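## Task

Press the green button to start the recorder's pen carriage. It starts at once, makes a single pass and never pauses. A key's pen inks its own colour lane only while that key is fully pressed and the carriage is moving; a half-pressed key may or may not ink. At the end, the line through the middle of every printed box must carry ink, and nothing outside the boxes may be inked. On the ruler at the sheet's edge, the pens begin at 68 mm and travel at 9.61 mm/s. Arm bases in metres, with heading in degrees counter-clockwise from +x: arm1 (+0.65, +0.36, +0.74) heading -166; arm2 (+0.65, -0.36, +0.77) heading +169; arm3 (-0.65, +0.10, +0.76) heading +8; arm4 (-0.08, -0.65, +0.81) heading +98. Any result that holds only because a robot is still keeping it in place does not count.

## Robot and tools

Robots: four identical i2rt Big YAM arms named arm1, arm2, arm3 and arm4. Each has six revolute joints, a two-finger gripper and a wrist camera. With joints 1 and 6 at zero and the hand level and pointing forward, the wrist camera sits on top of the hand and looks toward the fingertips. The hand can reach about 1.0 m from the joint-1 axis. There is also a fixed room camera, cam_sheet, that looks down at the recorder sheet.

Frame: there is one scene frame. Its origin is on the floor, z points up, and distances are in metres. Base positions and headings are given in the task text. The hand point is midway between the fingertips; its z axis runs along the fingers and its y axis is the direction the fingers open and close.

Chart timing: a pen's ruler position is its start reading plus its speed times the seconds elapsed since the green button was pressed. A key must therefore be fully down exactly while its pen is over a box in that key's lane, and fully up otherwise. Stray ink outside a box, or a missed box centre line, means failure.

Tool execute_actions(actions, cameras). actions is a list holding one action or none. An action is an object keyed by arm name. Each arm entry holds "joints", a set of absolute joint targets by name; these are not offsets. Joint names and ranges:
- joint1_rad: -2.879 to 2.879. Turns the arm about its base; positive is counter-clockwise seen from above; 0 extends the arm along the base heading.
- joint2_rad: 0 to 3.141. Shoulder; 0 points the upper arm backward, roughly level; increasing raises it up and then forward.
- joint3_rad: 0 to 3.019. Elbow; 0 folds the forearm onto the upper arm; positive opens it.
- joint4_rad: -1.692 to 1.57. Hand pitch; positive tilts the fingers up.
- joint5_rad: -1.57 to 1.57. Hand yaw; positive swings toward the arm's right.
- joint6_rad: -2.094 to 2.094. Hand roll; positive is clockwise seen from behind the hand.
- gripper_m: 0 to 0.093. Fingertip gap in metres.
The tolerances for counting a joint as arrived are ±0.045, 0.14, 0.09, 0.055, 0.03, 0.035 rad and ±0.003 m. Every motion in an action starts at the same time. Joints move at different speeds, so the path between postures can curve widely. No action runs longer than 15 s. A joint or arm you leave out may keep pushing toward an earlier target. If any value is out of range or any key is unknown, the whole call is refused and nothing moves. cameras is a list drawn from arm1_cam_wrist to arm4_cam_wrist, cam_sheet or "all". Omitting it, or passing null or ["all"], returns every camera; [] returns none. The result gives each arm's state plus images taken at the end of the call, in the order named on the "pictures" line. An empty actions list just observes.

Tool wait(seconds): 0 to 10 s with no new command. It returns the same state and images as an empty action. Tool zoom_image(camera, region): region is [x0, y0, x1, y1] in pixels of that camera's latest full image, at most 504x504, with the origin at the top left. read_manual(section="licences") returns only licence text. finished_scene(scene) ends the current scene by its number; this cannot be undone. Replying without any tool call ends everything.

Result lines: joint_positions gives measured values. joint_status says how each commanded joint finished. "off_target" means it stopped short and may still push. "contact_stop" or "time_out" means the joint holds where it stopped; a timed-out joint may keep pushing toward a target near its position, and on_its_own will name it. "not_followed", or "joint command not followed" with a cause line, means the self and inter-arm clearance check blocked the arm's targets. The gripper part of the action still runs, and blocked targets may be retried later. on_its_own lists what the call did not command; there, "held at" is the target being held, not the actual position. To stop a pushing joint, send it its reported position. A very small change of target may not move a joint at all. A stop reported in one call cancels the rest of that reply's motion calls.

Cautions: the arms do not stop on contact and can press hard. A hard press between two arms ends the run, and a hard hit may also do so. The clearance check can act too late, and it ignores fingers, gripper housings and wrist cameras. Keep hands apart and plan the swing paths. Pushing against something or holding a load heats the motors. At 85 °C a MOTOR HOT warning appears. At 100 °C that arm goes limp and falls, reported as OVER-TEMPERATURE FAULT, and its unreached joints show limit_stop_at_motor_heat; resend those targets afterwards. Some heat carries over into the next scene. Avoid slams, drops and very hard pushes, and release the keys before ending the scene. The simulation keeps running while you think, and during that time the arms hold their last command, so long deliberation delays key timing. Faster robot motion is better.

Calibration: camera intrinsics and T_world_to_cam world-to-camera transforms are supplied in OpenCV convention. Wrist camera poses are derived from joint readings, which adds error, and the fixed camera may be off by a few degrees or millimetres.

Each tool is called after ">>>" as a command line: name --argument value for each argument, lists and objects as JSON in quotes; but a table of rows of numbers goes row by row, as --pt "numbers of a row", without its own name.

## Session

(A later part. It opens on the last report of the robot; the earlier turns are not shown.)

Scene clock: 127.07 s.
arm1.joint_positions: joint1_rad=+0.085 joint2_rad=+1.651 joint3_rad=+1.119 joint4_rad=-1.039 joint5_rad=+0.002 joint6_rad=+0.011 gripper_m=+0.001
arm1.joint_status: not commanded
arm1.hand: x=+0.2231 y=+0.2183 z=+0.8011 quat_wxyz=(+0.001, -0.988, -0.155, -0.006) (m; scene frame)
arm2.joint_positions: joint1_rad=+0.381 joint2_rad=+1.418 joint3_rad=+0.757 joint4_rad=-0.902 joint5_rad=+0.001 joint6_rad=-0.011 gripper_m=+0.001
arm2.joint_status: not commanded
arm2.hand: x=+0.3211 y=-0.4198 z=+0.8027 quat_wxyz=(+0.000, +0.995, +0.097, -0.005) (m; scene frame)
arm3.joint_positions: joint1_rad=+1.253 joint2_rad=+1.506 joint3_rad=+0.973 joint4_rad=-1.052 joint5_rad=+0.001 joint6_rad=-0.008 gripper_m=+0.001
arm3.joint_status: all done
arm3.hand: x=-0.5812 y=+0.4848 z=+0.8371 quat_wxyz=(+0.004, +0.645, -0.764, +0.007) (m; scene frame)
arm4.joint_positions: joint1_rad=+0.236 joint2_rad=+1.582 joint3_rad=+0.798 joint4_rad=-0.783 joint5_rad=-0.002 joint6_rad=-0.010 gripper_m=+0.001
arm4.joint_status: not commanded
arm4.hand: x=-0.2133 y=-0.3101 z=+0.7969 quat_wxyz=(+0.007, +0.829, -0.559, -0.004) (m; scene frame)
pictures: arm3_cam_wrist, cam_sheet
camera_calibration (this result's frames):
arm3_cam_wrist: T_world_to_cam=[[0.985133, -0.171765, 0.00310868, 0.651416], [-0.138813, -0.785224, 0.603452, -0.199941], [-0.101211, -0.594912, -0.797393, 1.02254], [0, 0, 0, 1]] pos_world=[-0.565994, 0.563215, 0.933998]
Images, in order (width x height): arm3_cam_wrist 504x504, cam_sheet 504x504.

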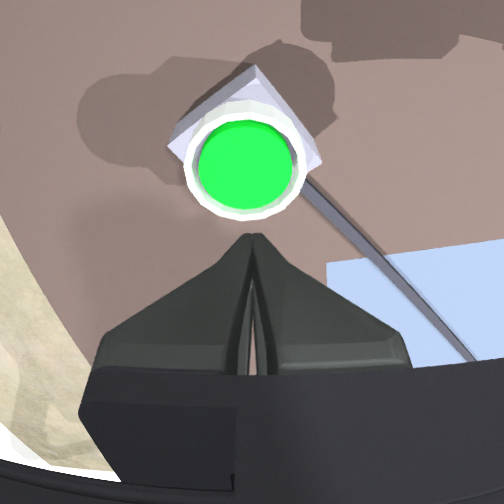

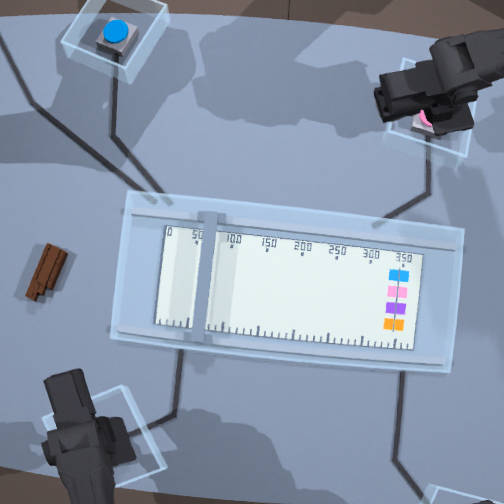

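>>> execute_actions --actions '[{"arm1":{"joints":{"joint2_rad":1.62,"joint3_rad":1.095,"joint4_rad":-1.045}},"arm3":{"joints":{"joint2_rad":1.555,"joint3_rad":0.945,"joint4_rad":-0.95}},"arm4":{"joints":{"joint2_rad":1.57,"joint3_rad":0.78,"joint4_rad":-0.78}}}]' --cameras '["arm3_cam_wrist"]'

>>> execute_actions --actions '[{"arm1":{"joints":{"joint2_rad":1.735,"joint4_rad":-0.94}},"arm2":{"joints":{"joint2_rad":1.54,"joint4_rad":-0.79}},"arm4":{"joints":{"joint2_rad":1.70,"joint4_rad":-0.66}}}]'

>>> execute_actions --actions '[{"arm1":{"joints":{"joint2_rad":1.62,"joint4_rad":-1.045}},"arm2":{"joints":{"joint2_rad":1.42,"joint4_rad":-0.91}},"arm4":{"joints":{"joint2_rad":1.57,"joint4_rad":-0.78}}}]' --cameras '[]'

Scene clock: 138.43 s.
arm1.joint_positions: joint1_rad=+0.085 joint2_rad=+1.640 joint3_rad=+1.110 joint4_rad=-1.039 joint5_rad=+0.002 joint6_rad=+0.011 gripper_m=+0.001
arm1.joint_status: all done
arm1.hand: x=+0.2265 y=+0.2194 z=+0.8026 quat_wxyz=(+0.001, -0.988, -0.155, -0.006) (m; scene frame)
arm2.joint_positions: joint1_rad=+0.381 joint2_rad=+1.418 joint3_rad=+0.757 joint4_rad=-0.902 joint5_rad=+0.001 joint6_rad=-0.011 gripper_m=+0.001
arm2.joint_status: not commanded
arm2.hand: x=+0.3211 y=-0.4198 z=+0.8027 quat_wxyz=(+0.000, +0.995, +0.097, -0.005) (m; scene frame)
arm3.joint_positions: joint1_rad=+1.253 joint2_rad=+1.546 joint3_rad=+0.950 joint4_rad=-0.962 joint5_rad=+0.001 joint6_rad=-0.008 gripper_m=+0.001
arm3.joint_status: all done
arm3.hand: x=-0.5795 y=+0.4936 z=+0.8149 quat_wxyz=(-0.007, +0.645, -0.764, -0.002) (m; scene frame)
arm4.joint_positions: joint1_rad=+0.236 joint2_rad=+1.582 joint3_rad=+0.777 joint4_rad=-0.783 joint5_rad=-0.002 joint6_rad=-0.010 gripper_m=+0.001
arm4.joint_status: all done
arm4.hand: x=-0.2094 y=-0.3201 z=+0.7915 quat_wxyz=(+0.012, +0.829, -0.559, +0.004) (m; scene frame)
pictures: arm3_cam_wrist
camera_calibration (this result's frames):
arm3_cam_wrist: T_world_to_cam=[[0.985139, -0.171728, 0.00320781, 0.651258], [-0.141605, -0.801479, 0.581016, -0.154651], [-0.0972057, -0.572836, -0.813886, 1.01514], [0, 0, 0, 1]] pos_world=[-0.564802, 0.569397, 0.913972]
Images, in order (width x height): arm3_cam_wrist 504x504.

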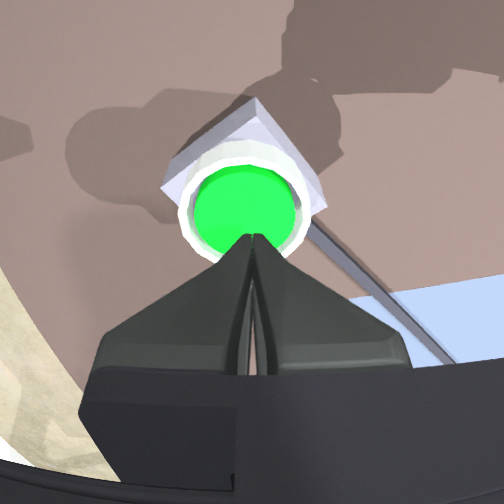

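Scene clock: 139.20 s.
arm1.joint_positions: joint1_rad=+0.085 joint2_rad=+1.694 joint3_rad=+1.110 joint4_rad=-0.951 joint5_rad=+0.001 joint6_rad=+0.011 gripper_m=+0.001
arm1.joint_status: all done
arm1.hand: x=+0.2099 y=+0.2137 z=+0.7797 quat_wxyz=(-0.002, -0.988, -0.155, +0.011) (m; scene frame)
arm2.joint_positions: joint1_rad=+0.381 joint2_rad=+1.498 joint3_rad=+0.764 joint4_rad=-0.822 joint5_rad=+0.001 joint6_rad=-0.011 gripper_m=+0.001
arm2.joint_status: all done
arm2.hand: x=+0.3066 y=-0.4226 z=+0.7796 quat_wxyz=(+0.000, +0.995, +0.097, -0.009) (m; scene frame)
arm3.joint_positions: joint1_rad=+1.253 joint2_rad=+1.546 joint3_rad=+0.950 joint4_rad=-0.962 joint5_rad=+0.001 joint6_rad=-0.008 gripper_m=+0.001
arm3.joint_status: not commanded
arm3.hand: x=-0.5795 y=+0.4936 z=+0.8149 quat_wxyz=(-0.007, +0.645, -0.764, -0.002) (m; scene frame)
arm4.joint_positions: joint1_rad=+0.236 joint2_rad=+1.652 joint3_rad=+0.784 joint4_rad=-0.689 joint5_rad=-0.002 joint6_rad=-0.010 gripper_m=+0.001
arm4.joint_status: all done
arm4.hand: x=-0.2155 y=-0.3055 z=+0.7692 quat_wxyz=(+0.004, +0.829, -0.559, -0.008) (m; scene frame)
pictures: arm1_cam_wrist, arm2_cam_wrist, arm3_cam_wrist, arm4_cam_wrist, cam_sheet
camera_calibration (this result's frames):
arm1_cam_wrist: T_world_to_cam=[[-0.316081, 0.948721, -0.00463318, -0.12988], [0.784532, 0.264119, 0.561027, -0.650103], [0.533482, 0.173695, -0.827784, 0.62191], [0, 0, 0, 1]] pos_world=[0.137196, 0.186901, 0.878931]
arm2_cam_wrist: T_world_to_cam=[[-0.165241, 0.986253, 0.000763629, 0.465057], [0.808524, 0.13502, 0.572763, -0.634062], [0.564786, 0.0952615, -0.819721, 0.627644], [0, 0, 0, 1]] pos_world=[0.235017, -0.432843, 0.877305]
arm3_cam_wrist: T_world_to_cam=[[0.985139, -0.171728, 0.00320781, 0.651258], [-0.141605, -0.801479, 0.581016, -0.154651], [-0.0972057, -0.572836, -0.813886, 1.01514], [0, 0, 0, 1]] pos_world=[-0.564802, 0.569397, 0.913972]
arm4_cam_wrist: T_world_to_cam=[[0.927069, 0.374653, -0.0133424, 0.322097], [0.310264, -0.746789, 0.588253, -0.610446], [0.210427, -0.549491, -0.808567, 0.625271], [0, 0, 0, 1]] pos_world=[-0.240781, -0.232968, 0.868968]
Images, in order (width x height): arm1_cam_wrist 504x504, arm2_cam_wrist 504x504, arm3_cam_wrist 504x504, arm4_cam_wrist 504x504, cam_sheet 504x504.

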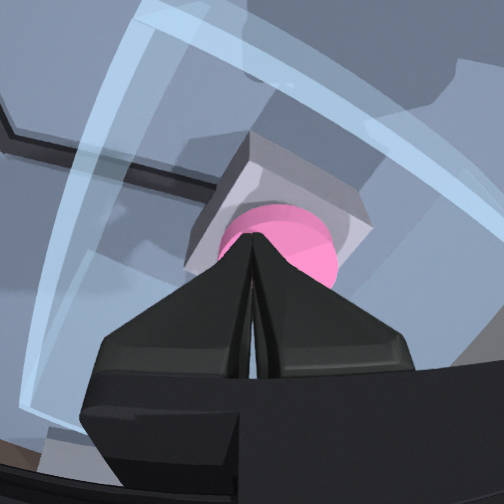

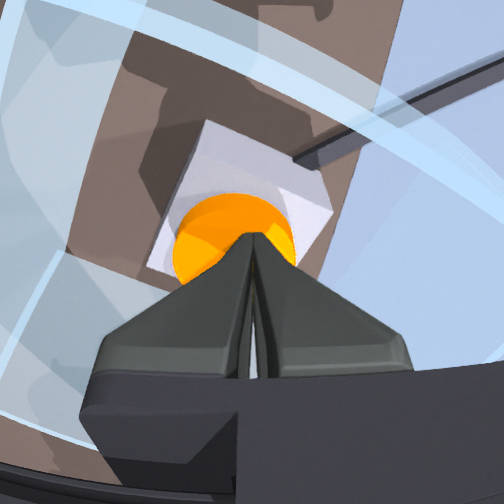

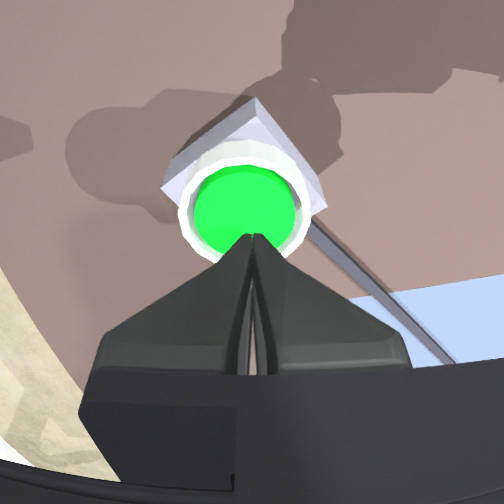

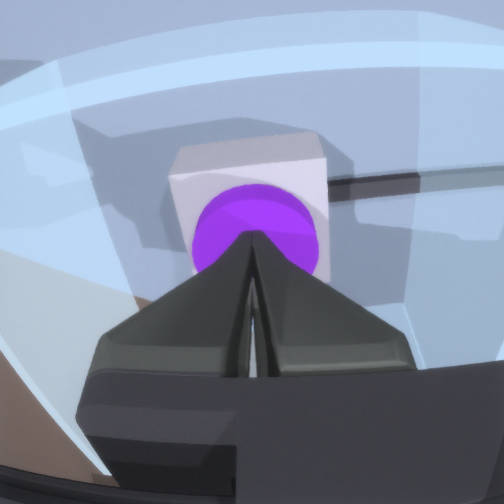

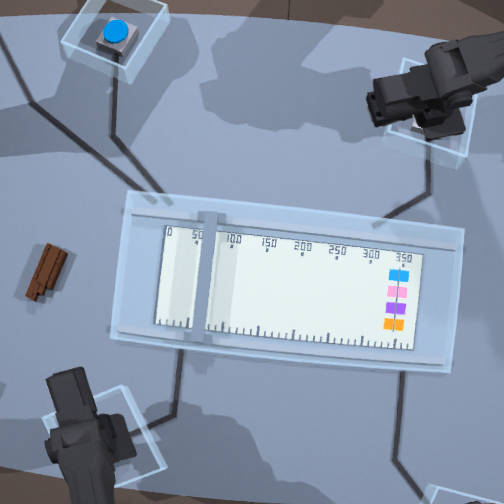

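Scene clock: 140.10 s.
arm1.joint_positions: joint1_rad=+0.085 joint2_rad=+1.628 joint3_rad=+1.108 joint4_rad=-1.034 joint5_rad=+0.001 joint6_rad=+0.011 gripper_m=+0.001
arm1.joint_status: all done
arm1.hand: x=+0.2251 y=+0.2188 z=+0.8072 quat_wxyz=(+0.000, -0.988, -0.155, +0.002) (m; scene frame)
arm2.joint_positions: joint1_rad=+0.381 joint2_rad=+1.417 joint3_rad=+0.760 joint4_rad=-0.902 joint5_rad=+0.001 joint6_rad=-0.011 gripper_m=+0.001
arm2.joint_status: all done
arm2.hand: x=+0.3192 y=-0.4203 z=+0.8041 quat_wxyz=(+0.000, +0.995, +0.097, -0.007) (m; scene frame)
arm3.joint_positions: joint1_rad=+1.253 joint2_rad=+1.546 joint3_rad=+0.950 joint4_rad=-0.962 joint5_rad=+0.001 joint6_rad=-0.008 gripper_m=+0.001
arm3.joint_status: not commanded
arm3.hand: x=-0.5795 y=+0.4936 z=+0.8149 quat_wxyz=(-0.007, +0.645, -0.764, -0.002) (m; scene frame)
arm4.joint_positions: joint1_rad=+0.236 joint2_rad=+1.573 joint3_rad=+0.779 joint4_rad=-0.773 joint5_rad=-0.002 joint6_rad=-0.010 gripper_m=+0.001
arm4.joint_status: all done
arm4.hand: x=-0.2112 y=-0.3156 z=+0.7950 quat_wxyz=(+0.006, +0.829, -0.559, -0.004) (m; scene frame)
pictures: none
No camera images: the call's "cameras" was empty. Leave "cameras" out to get every camera's image.

>>> execute_actions --actions '[{"arm3":{"joints":{"joint2_rad":1.39,"joint3_rad":1.05,"joint4_rad":-1.227}}}]' --cameras '[]'

>>> execute_actions --actions '[{"arm3":{"joints":{"joint1_rad":0.385,"joint2_rad":1.518,"joint3_rad":1.448,"joint4_rad":-1.499}}}]' --cameras '[]'

>>> execute_actions --actions '[{"arm3":{"joints":{"joint2_rad":1.615,"joint3_rad":1.22,"joint4_rad":-1.167}}}]' --cameras '[]'

>>> execute_actions --actions '[{"arm3":{"joints":{"joint2_rad":1.69,"joint3_rad":1.12,"joint4_rad":-1.0}}}]' --cameras '["arm3_cam_wrist"]'

>>> execute_actions --actions '[{"arm1":{"joints":{"joint2_rad":1.735,"joint4_rad":-0.94}},"arm2":{"joints":{"joint2_rad":1.54,"joint4_rad":-0.79}},"arm3":{"joints":{"joint2_rad":1.81,"joint4_rad":-0.93}},"arm4":{"joints":{"joint2_rad":1.70,"joint4_rad":-0.66}}}]' --cameras '["arm3_cam_wrist"]'

>>> execute_actions --actions '[{"arm1":{"joints":{"joint2_rad":1.62,"joint4_rad":-1.045}},"arm2":{"joints":{"joint2_rad":1.42,"joint4_rad":-0.91}},"arm3":{"joints":{"joint2_rad":1.69,"joint4_rad":-1.0}},"arm4":{"joints":{"joint2_rad":1.57,"joint4_rad":-0.78}}}]' --cameras '[]'

Scene clock: 154.43 s.
arm1.joint_positions: joint1_rad=+0.085 joint2_rad=+1.628 joint3_rad=+1.108 joint4_rad=-1.034 joint5_rad=+0.001 joint6_rad=+0.011 gripper_m=+0.001
arm1.joint_status: not commanded
arm1.hand: x=+0.2251 y=+0.2188 z=+0.8072 quat_wxyz=(+0.000, -0.988, -0.155, +0.002) (m; scene frame)
arm2.joint_positions: joint1_rad=+0.381 joint2_rad=+1.417 joint3_rad=+0.760 joint4_rad=-0.902 joint5_rad=+0.001 joint6_rad=-0.011 gripper_m=+0.001
arm2.joint_status: not commanded
arm2.hand: x=+0.3192 y=-0.4203 z=+0.8041 quat_wxyz=(+0.000, +0.995, +0.097, -0.007) (m; scene frame)
arm3.joint_positions: joint1_rad=+1.253 joint2_rad=+1.375 joint3_rad=+1.020 joint4_rad=-1.217 joint5_rad=+0.001 joint6_rad=-0.008 gripper_m=+0.001
arm3.joint_status: all done
arm3.hand: x=-0.5846 y=+0.4673 z=+0.9009 quat_wxyz=(-0.001, +0.645, -0.764, +0.003) (m; scene frame)
arm4.joint_positions: joint1_rad=+0.236 joint2_rad=+1.573 joint3_rad=+0.779 joint4_rad=-0.773 joint5_rad=-0.002 joint6_rad=-0.010 gripper_m=+0.001
arm4.joint_status: not commanded
arm4.hand: x=-0.2112 y=-0.3156 z=+0.7950 quat_wxyz=(+0.006, +0.829, -0.559, -0.004) (m; scene frame)
pictures: none
No camera images: the call's "cameras" was empty. Leave "cameras" out to get every camera's image.

Scene clock: 155.87 s.
arm1.joint_positions: joint1_rad=+0.085 joint2_rad=+1.628 joint3_rad=+1.108 joint4_rad=-1.034 joint5_rad=+0.001 joint6_rad=+0.011 gripper_m=+0.001
arm1.joint_status: not commanded
arm1.hand: x=+0.2251 y=+0.2188 z=+0.8072 quat_wxyz=(+0.000, -0.988, -0.155, +0.002) (m; scene frame)
arm2.joint_positions: joint1_rad=+0.381 joint2_rad=+1.417 joint3_rad=+0.760 joint4_rad=-0.902 joint5_rad=+0.001 joint6_rad=-0.011 gripper_m=+0.001
arm2.joint_status: not commanded
arm2.hand: x=+0.3192 y=-0.4203 z=+0.8041 quat_wxyz=(+0.000, +0.995, +0.097, -0.007) (m; scene frame)
arm3.joint_positions: joint1_rad=+0.385 joint2_rad=+1.521 joint3_rad=+1.419 joint4_rad=-1.488 joint5_rad=+0.001 joint6_rad=-0.008 gripper_m=+0.001
arm3.joint_status: all done
arm3.hand: x=-0.2649 y=+0.3241 z=+0.9932 quat_wxyz=(+0.008, +0.264, -0.964, +0.005) (m; scene frame)
arm4.joint_positions: joint1_rad=+0.236 joint2_rad=+1.573 joint3_rad=+0.779 joint4_rad=-0.773 joint5_rad=-0.002 joint6_rad=-0.010 gripper_m=+0.001
arm4.joint_status: not commanded
arm4.hand: x=-0.2112 y=-0.3156 z=+0.7950 quat_wxyz=(+0.006, +0.829, -0.559, -0.004) (m; scene frame)
pictures: none
No camera images: the call's "cameras" was empty. Leave "cameras" out to get every camera's image.

Scene clock: 156.93 s.
arm1.joint_positions: joint1_rad=+0.085 joint2_rad=+1.628 joint3_rad=+1.108 joint4_rad=-1.034 joint5_rad=+0.001 joint6_rad=+0.011 gripper_m=+0.001
arm1.joint_status: not commanded
arm1.hand: x=+0.2251 y=+0.2188 z=+0.8072 quat_wxyz=(+0.000, -0.988, -0.155, +0.002) (m; scene frame)
arm2.joint_positions: joint1_rad=+0.381 joint2_rad=+1.417 joint3_rad=+0.760 joint4_rad=-0.902 joint5_rad=+0.001 joint6_rad=-0.011 gripper_m=+0.001
arm2.joint_status: not commanded
arm2.hand: x=+0.3192 y=-0.4203 z=+0.8041 quat_wxyz=(+0.000, +0.995, +0.097, -0.007) (m; scene frame)
arm3.joint_positions: joint1_rad=+0.385 joint2_rad=+1.624 joint3_rad=+1.211 joint4_rad=-1.179 joint5_rad=+0.001 joint6_rad=-0.008 gripper_m=+0.001
arm3.joint_status: all done
arm3.hand: x=-0.2572 y=+0.3280 z=+0.8716 quat_wxyz=(+0.008, +0.264, -0.964, +0.005) (m; scene frame)
arm4.joint_positions: joint1_rad=+0.236 joint2_rad=+1.573 joint3_rad=+0.779 joint4_rad=-0.773 joint5_rad=-0.002 joint6_rad=-0.010 gripper_m=+0.001
arm4.joint_status: not commanded
arm4.hand: x=-0.2112 y=-0.3156 z=+0.7950 quat_wxyz=(+0.006, +0.829, -0.559, -0.004) (m; scene frame)
pictures: none
No camera images: the call's "cameras" was empty. Leave "cameras" out to get every camera's image.

Scene clock: 157.83 s.
arm1.joint_positions: joint1_rad=+0.085 joint2_rad=+1.628 joint3_rad=+1.108 joint4_rad=-1.034 joint5_rad=+0.001 joint6_rad=+0.011 gripper_m=+0.001
arm1.joint_status: not commanded
arm1.hand: x=+0.2251 y=+0.2188 z=+0.8072 quat_wxyz=(+0.000, -0.988, -0.155, +0.002) (m; scene frame)
arm2.joint_positions: joint1_rad=+0.381 joint2_rad=+1.417 joint3_rad=+0.760 joint4_rad=-0.902 joint5_rad=+0.001 joint6_rad=-0.011 gripper_m=+0.001
arm2.joint_status: not commanded
arm2.hand: x=+0.3192 y=-0.4203 z=+0.8041 quat_wxyz=(+0.000, +0.995, +0.097, -0.007) (m; scene frame)
arm3.joint_positions: joint1_rad=+0.385 joint2_rad=+1.691 joint3_rad=+1.118 joint4_rad=-1.011 joint5_rad=+0.001 joint6_rad=-0.008 gripper_m=+0.001
arm3.joint_status: all done
arm3.hand: x=-0.2589 y=+0.3268 z=+0.8112 quat_wxyz=(+0.005, +0.264, -0.964, +0.004) (m; scene frame)
arm4.joint_positions: joint1_rad=+0.236 joint2_rad=+1.573 joint3_rad=+0.779 joint4_rad=-0.773 joint5_rad=-0.002 joint6_rad=-0.010 gripper_m=+0.001
arm4.joint_status: not commanded
arm4.hand: x=-0.2112 y=-0.3156 z=+0.7950 quat_wxyz=(+0.006, +0.829, -0.559, -0.004) (m; scene frame)
pictures: arm3_cam_wrist
camera_calibration (this result's frames):
arm3_cam_wrist: T_world_to_cam=[[0.505475, -0.862837, 0.00267334, 0.408822], [-0.691088, -0.403, 0.59999, -0.528708], [-0.516616, -0.305127, -0.800003, 0.740369], [0, 0, 0, 1]] pos_world=[-0.189546, 0.365585, 0.908424]
Images, in order (width x height): arm3_cam_wrist 504x504.

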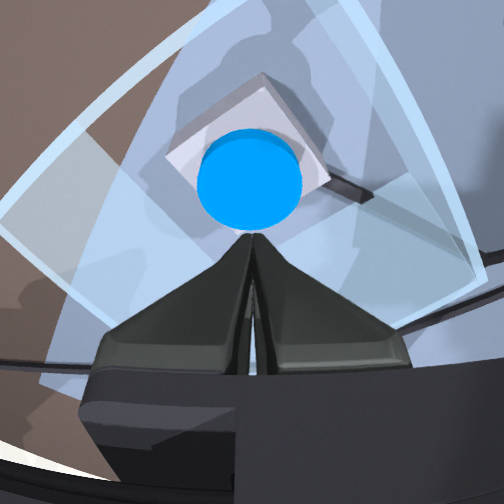

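Scene clock: 158.67 s.
arm1.joint_positions: joint1_rad=+0.085 joint2_rad=+1.694 joint3_rad=+1.110 joint4_rad=-0.952 joint5_rad=+0.001 joint6_rad=+0.011 gripper_m=+0.000
arm1.joint_status: all done
arm1.hand: x=+0.2102 y=+0.2137 z=+0.7798 quat_wxyz=(-0.002, -0.988, -0.155, +0.011) (m; scene frame)
arm2.joint_positions: joint1_rad=+0.381 joint2_rad=+1.501 joint3_rad=+0.767 joint4_rad=-0.821 joint5_rad=+0.001 joint6_rad=-0.011 gripper_m=+0.001
arm2.joint_status: all done
arm2.hand: x=+0.3049 y=-0.4229 z=+0.7797 quat_wxyz=(+0.000, +0.995, +0.097, -0.010) (m; scene frame)
arm3.joint_positions: joint1_rad=+0.385 joint2_rad=+1.782 joint3_rad=+1.124 joint4_rad=-0.939 joint5_rad=+0.001 joint6_rad=-0.008 gripper_m=+0.001
arm3.joint_status: all done
arm3.hand: x=-0.2491 y=+0.3323 z=+0.7729 quat_wxyz=(+0.011, +0.264, -0.964, +0.005) (m; scene frame)
arm4.joint_positions: joint1_rad=+0.236 joint2_rad=+1.654 joint3_rad=+0.785 joint4_rad=-0.689 joint5_rad=-0.001 joint6_rad=-0.010 gripper_m=+0.000
arm4.joint_status: all done
arm4.hand: x=-0.2157 y=-0.3048 z=+0.7692 quat_wxyz=(+0.003, +0.829, -0.559, -0.008) (m; scene frame)
pictures: arm3_cam_wrist
camera_calibration (this result's frames):
arm3_cam_wrist: T_world_to_cam=[[0.50546, -0.862846, 0.0026288, 0.408764], [-0.684523, -0.399139, 0.610013, -0.504157], [-0.525298, -0.310137, -0.792387, 0.710153], [0, 0, 0, 1]] pos_world=[-0.178679, 0.371716, 0.869184]
Images, in order (width x height): arm3_cam_wrist 504x504.

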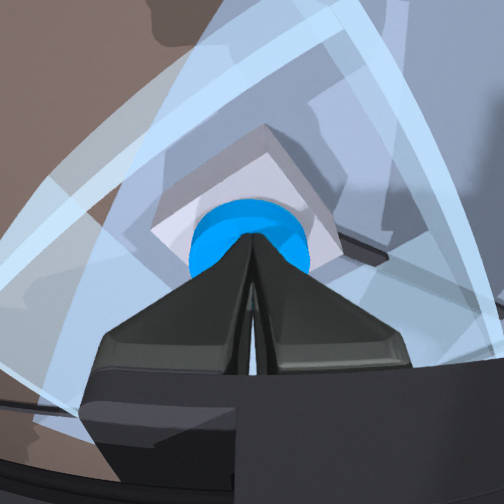

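Scene clock: 159.60 s.
arm1.joint_positions: joint1_rad=+0.085 joint2_rad=+1.628 joint3_rad=+1.108 joint4_rad=-1.035 joint5_rad=+0.001 joint6_rad=+0.011 gripper_m=+0.000
arm1.joint_status: all done
arm1.hand: x=+0.2252 y=+0.2188 z=+0.8072 quat_wxyz=(+0.000, -0.988, -0.155, +0.002) (m; scene frame)
arm2.joint_positions: joint1_rad=+0.381 joint2_rad=+1.417 joint3_rad=+0.760 joint4_rad=-0.902 joint5_rad=+0.001 joint6_rad=-0.011 gripper_m=+0.001
arm2.joint_status: all done
arm2.hand: x=+0.3192 y=-0.4203 z=+0.8042 quat_wxyz=(+0.000, +0.995, +0.097, -0.008) (m; scene frame)
arm3.joint_positions: joint1_rad=+0.385 joint2_rad=+1.682 joint3_rad=+1.122 joint4_rad=-0.990 joint5_rad=+0.001 joint6_rad=-0.008 gripper_m=+0.001
arm3.joint_status: all done
arm3.hand: x=-0.2519 y=+0.3308 z=+0.8167 quat_wxyz=(-0.012, +0.264, -0.964, -0.001) (m; scene frame)
arm4.joint_positions: joint1_rad=+0.236 joint2_rad=+1.573 joint3_rad=+0.779 joint4_rad=-0.773 joint5_rad=-0.001 joint6_rad=-0.010 gripper_m=+0.000
arm4.joint_status: all done
arm4.hand: x=-0.2111 y=-0.3156 z=+0.7951 quat_wxyz=(+0.006, +0.829, -0.559, -0.004) (m; scene frame)
pictures: none
No camera images: the call's "cameras" was empty. Leave "cameras" out to get every camera's image.

>>> execute_actions --actions '[{"arm3":{"joints":{"joint2_rad":1.518,"joint3_rad":1.448,"joint4_rad":-1.499}}}]' --cameras '[]'

>>> execute_actions --actions '[{"arm3":{"joints":{"joint1_rad":1.257,"joint2_rad":1.39,"joint3_rad":1.05,"joint4_rad":-1.227}}}]' --cameras '[]'

>>> execute_actions --actions '[{"arm3":{"joints":{"joint2_rad":1.499,"joint3_rad":0.975,"joint4_rad":-1.04}}}]' --cameras '[]'

>>> execute_actions --actions '[{"arm3":{"joints":{"joint2_rad":1.555,"joint3_rad":0.94,"joint4_rad":-0.95}}}]' --cameras '["arm3_cam_wrist"]'

Scene clock: 170.43 s.
arm1.joint_positions: joint1_rad=+0.085 joint2_rad=+1.628 joint3_rad=+1.108 joint4_rad=-1.035 joint5_rad=+0.001 joint6_rad=+0.011 gripper_m=+0.000
arm1.joint_status: not commanded
arm1.hand: x=+0.2252 y=+0.2188 z=+0.8072 quat_wxyz=(+0.000, -0.988, -0.155, +0.002) (m; scene frame)
arm2.joint_positions: joint1_rad=+0.381 joint2_rad=+1.417 joint3_rad=+0.760 joint4_rad=-0.902 joint5_rad=+0.001 joint6_rad=-0.011 gripper_m=+0.001
arm2.joint_status: not commanded
arm2.hand: x=+0.3192 y=-0.4203 z=+0.8042 quat_wxyz=(+0.000, +0.995, +0.097, -0.008) (m; scene frame)
arm3.joint_positions: joint1_rad=+0.385 joint2_rad=+1.505 joint3_rad=+1.431 joint4_rad=-1.489 joint5_rad=+0.001 joint6_rad=-0.008 gripper_m=+0.001
arm3.joint_status: all done
arm3.hand: x=-0.2636 y=+0.3249 z=+1.0046 quat_wxyz=(-0.006, +0.264, -0.964, +0.001) (m; scene frame)
arm4.joint_positions: joint1_rad=+0.236 joint2_rad=+1.573 joint3_rad=+0.779 joint4_rad=-0.773 joint5_rad=-0.001 joint6_rad=-0.010 gripper_m=+0.000
arm4.joint_status: not commanded
arm4.hand: x=-0.2111 y=-0.3156 z=+0.7951 quat_wxyz=(+0.006, +0.829, -0.559, -0.004) (m; scene frame)
pictures: none
No camera images: the call's "cameras" was empty. Leave "cameras" out to get every camera's image.

Scene clock: 171.83 s.
arm1.joint_positions: joint1_rad=+0.085 joint2_rad=+1.628 joint3_rad=+1.108 joint4_rad=-1.035 joint5_rad=+0.001 joint6_rad=+0.011 gripper_m=+0.000
arm1.joint_status: not commanded
arm1.hand: x=+0.2252 y=+0.2188 z=+0.8072 quat_wxyz=(+0.000, -0.988, -0.155, +0.002) (m; scene frame)
arm2.joint_positions: joint1_rad=+0.381 joint2_rad=+1.417 joint3_rad=+0.760 joint4_rad=-0.902 joint5_rad=+0.001 joint6_rad=-0.011 gripper_m=+0.001
arm2.joint_status: not commanded
arm2.hand: x=+0.3192 y=-0.4203 z=+0.8042 quat_wxyz=(+0.000, +0.995, +0.097, -0.008) (m; scene frame)
arm3.joint_positions: joint1_rad=+1.253 joint2_rad=+1.391 joint3_rad=+1.050 joint4_rad=-1.237 joint5_rad=+0.001 joint6_rad=-0.008 gripper_m=+0.001
arm3.joint_status: all done
arm3.hand: x=-0.5837 y=+0.4733 z=+0.9057 quat_wxyz=(+0.002, +0.645, -0.764, +0.005) (m; scene frame)
arm4.joint_positions: joint1_rad=+0.236 joint2_rad=+1.573 joint3_rad=+0.779 joint4_rad=-0.773 joint5_rad=-0.001 joint6_rad=-0.010 gripper_m=+0.000
arm4.joint_status: not commanded
arm4.hand: x=-0.2111 y=-0.3156 z=+0.7951 quat_wxyz=(+0.006, +0.829, -0.559, -0.004) (m; scene frame)
pictures: none
No camera images: the call's "cameras" was empty. Leave "cameras" out to get every camera's image.

Scene clock: 172.73 s.
arm1.joint_positions: joint1_rad=+0.085 joint2_rad=+1.628 joint3_rad=+1.108 joint4_rad=-1.035 joint5_rad=+0.001 joint6_rad=+0.011 gripper_m=+0.000
arm1.joint_status: not commanded
arm1.hand: x=+0.2252 y=+0.2188 z=+0.8072 quat_wxyz=(+0.000, -0.988, -0.155, +0.002) (m; scene frame)
arm2.joint_positions: joint1_rad=+0.381 joint2_rad=+1.417 joint3_rad=+0.760 joint4_rad=-0.902 joint5_rad=+0.001 joint6_rad=-0.011 gripper_m=+0.001
arm2.joint_status: not commanded
arm2.hand: x=+0.3192 y=-0.4203 z=+0.8042 quat_wxyz=(+0.000, +0.995, +0.097, -0.008) (m; scene frame)
arm3.joint_positions: joint1_rad=+1.253 joint2_rad=+1.506 joint3_rad=+0.973 joint4_rad=-1.052 joint5_rad=+0.001 joint6_rad=-0.008 gripper_m=+0.001
arm3.joint_status: all done
arm3.hand: x=-0.5813 y=+0.4849 z=+0.8371 quat_wxyz=(+0.004, +0.645, -0.764, +0.007) (m; scene frame)
arm4.joint_positions: joint1_rad=+0.236 joint2_rad=+1.573 joint3_rad=+0.779 joint4_rad=-0.773 joint5_rad=-0.001 joint6_rad=-0.010 gripper_m=+0.000
arm4.joint_status: not commanded
arm4.hand: x=-0.2111 y=-0.3156 z=+0.7951 quat_wxyz=(+0.006, +0.829, -0.559, -0.004) (m; scene frame)
pictures: none
No camera images: the call's "cameras" was empty. Leave "cameras" out to get every camera's image.

Scene clock: 173.57 s.
arm1.joint_positions: joint1_rad=+0.085 joint2_rad=+1.628 joint3_rad=+1.108 joint4_rad=-1.035 joint5_rad=+0.001 joint6_rad=+0.011 gripper_m=+0.000
arm1.joint_status: not commanded
arm1.hand: x=+0.2252 y=+0.2188 z=+0.8072 quat_wxyz=(+0.000, -0.988, -0.155, +0.002) (m; scene frame)
arm2.joint_positions: joint1_rad=+0.381 joint2_rad=+1.417 joint3_rad=+0.760 joint4_rad=-0.902 joint5_rad=+0.001 joint6_rad=-0.011 gripper_m=+0.001
arm2.joint_status: not commanded
arm2.hand: x=+0.3192 y=-0.4203 z=+0.8042 quat_wxyz=(+0.000, +0.995, +0.097, -0.008) (m; scene frame)
arm3.joint_positions: joint1_rad=+1.253 joint2_rad=+1.546 joint3_rad=+0.945 joint4_rad=-0.962 joint5_rad=+0.001 joint6_rad=-0.008 gripper_m=+0.001
arm3.joint_status: all done
arm3.hand: x=-0.5801 y=+0.4911 z=+0.8129 quat_wxyz=(-0.004, +0.645, -0.764, +0.000) (m; scene frame)
arm4.joint_positions: joint1_rad=+0.236 joint2_rad=+1.573 joint3_rad=+0.779 joint4_rad=-0.773 joint5_rad=-0.001 joint6_rad=-0.010 gripper_m=+0.000
arm4.joint_status: not commanded
arm4.hand: x=-0.2111 y=-0.3156 z=+0.7951 quat_wxyz=(+0.006, +0.829, -0.559, -0.004) (m; scene frame)
pictures: arm3_cam_wrist
camera_calibration (this result's frames):
arm3_cam_wrist: T_world_to_cam=[[0.985203, -0.17136, 0.00318406, 0.651292], [-0.14066, -0.797801, 0.586283, -0.16117], [-0.0979255, -0.578056, -0.8101, 1.01107], [0, 0, 0, 1]] pos_world=[-0.565316, 0.567479, 0.911486]
Images, in order (width x height): arm3_cam_wrist 504x504.

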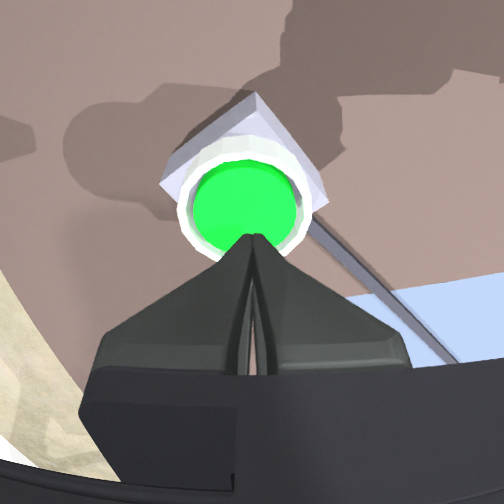

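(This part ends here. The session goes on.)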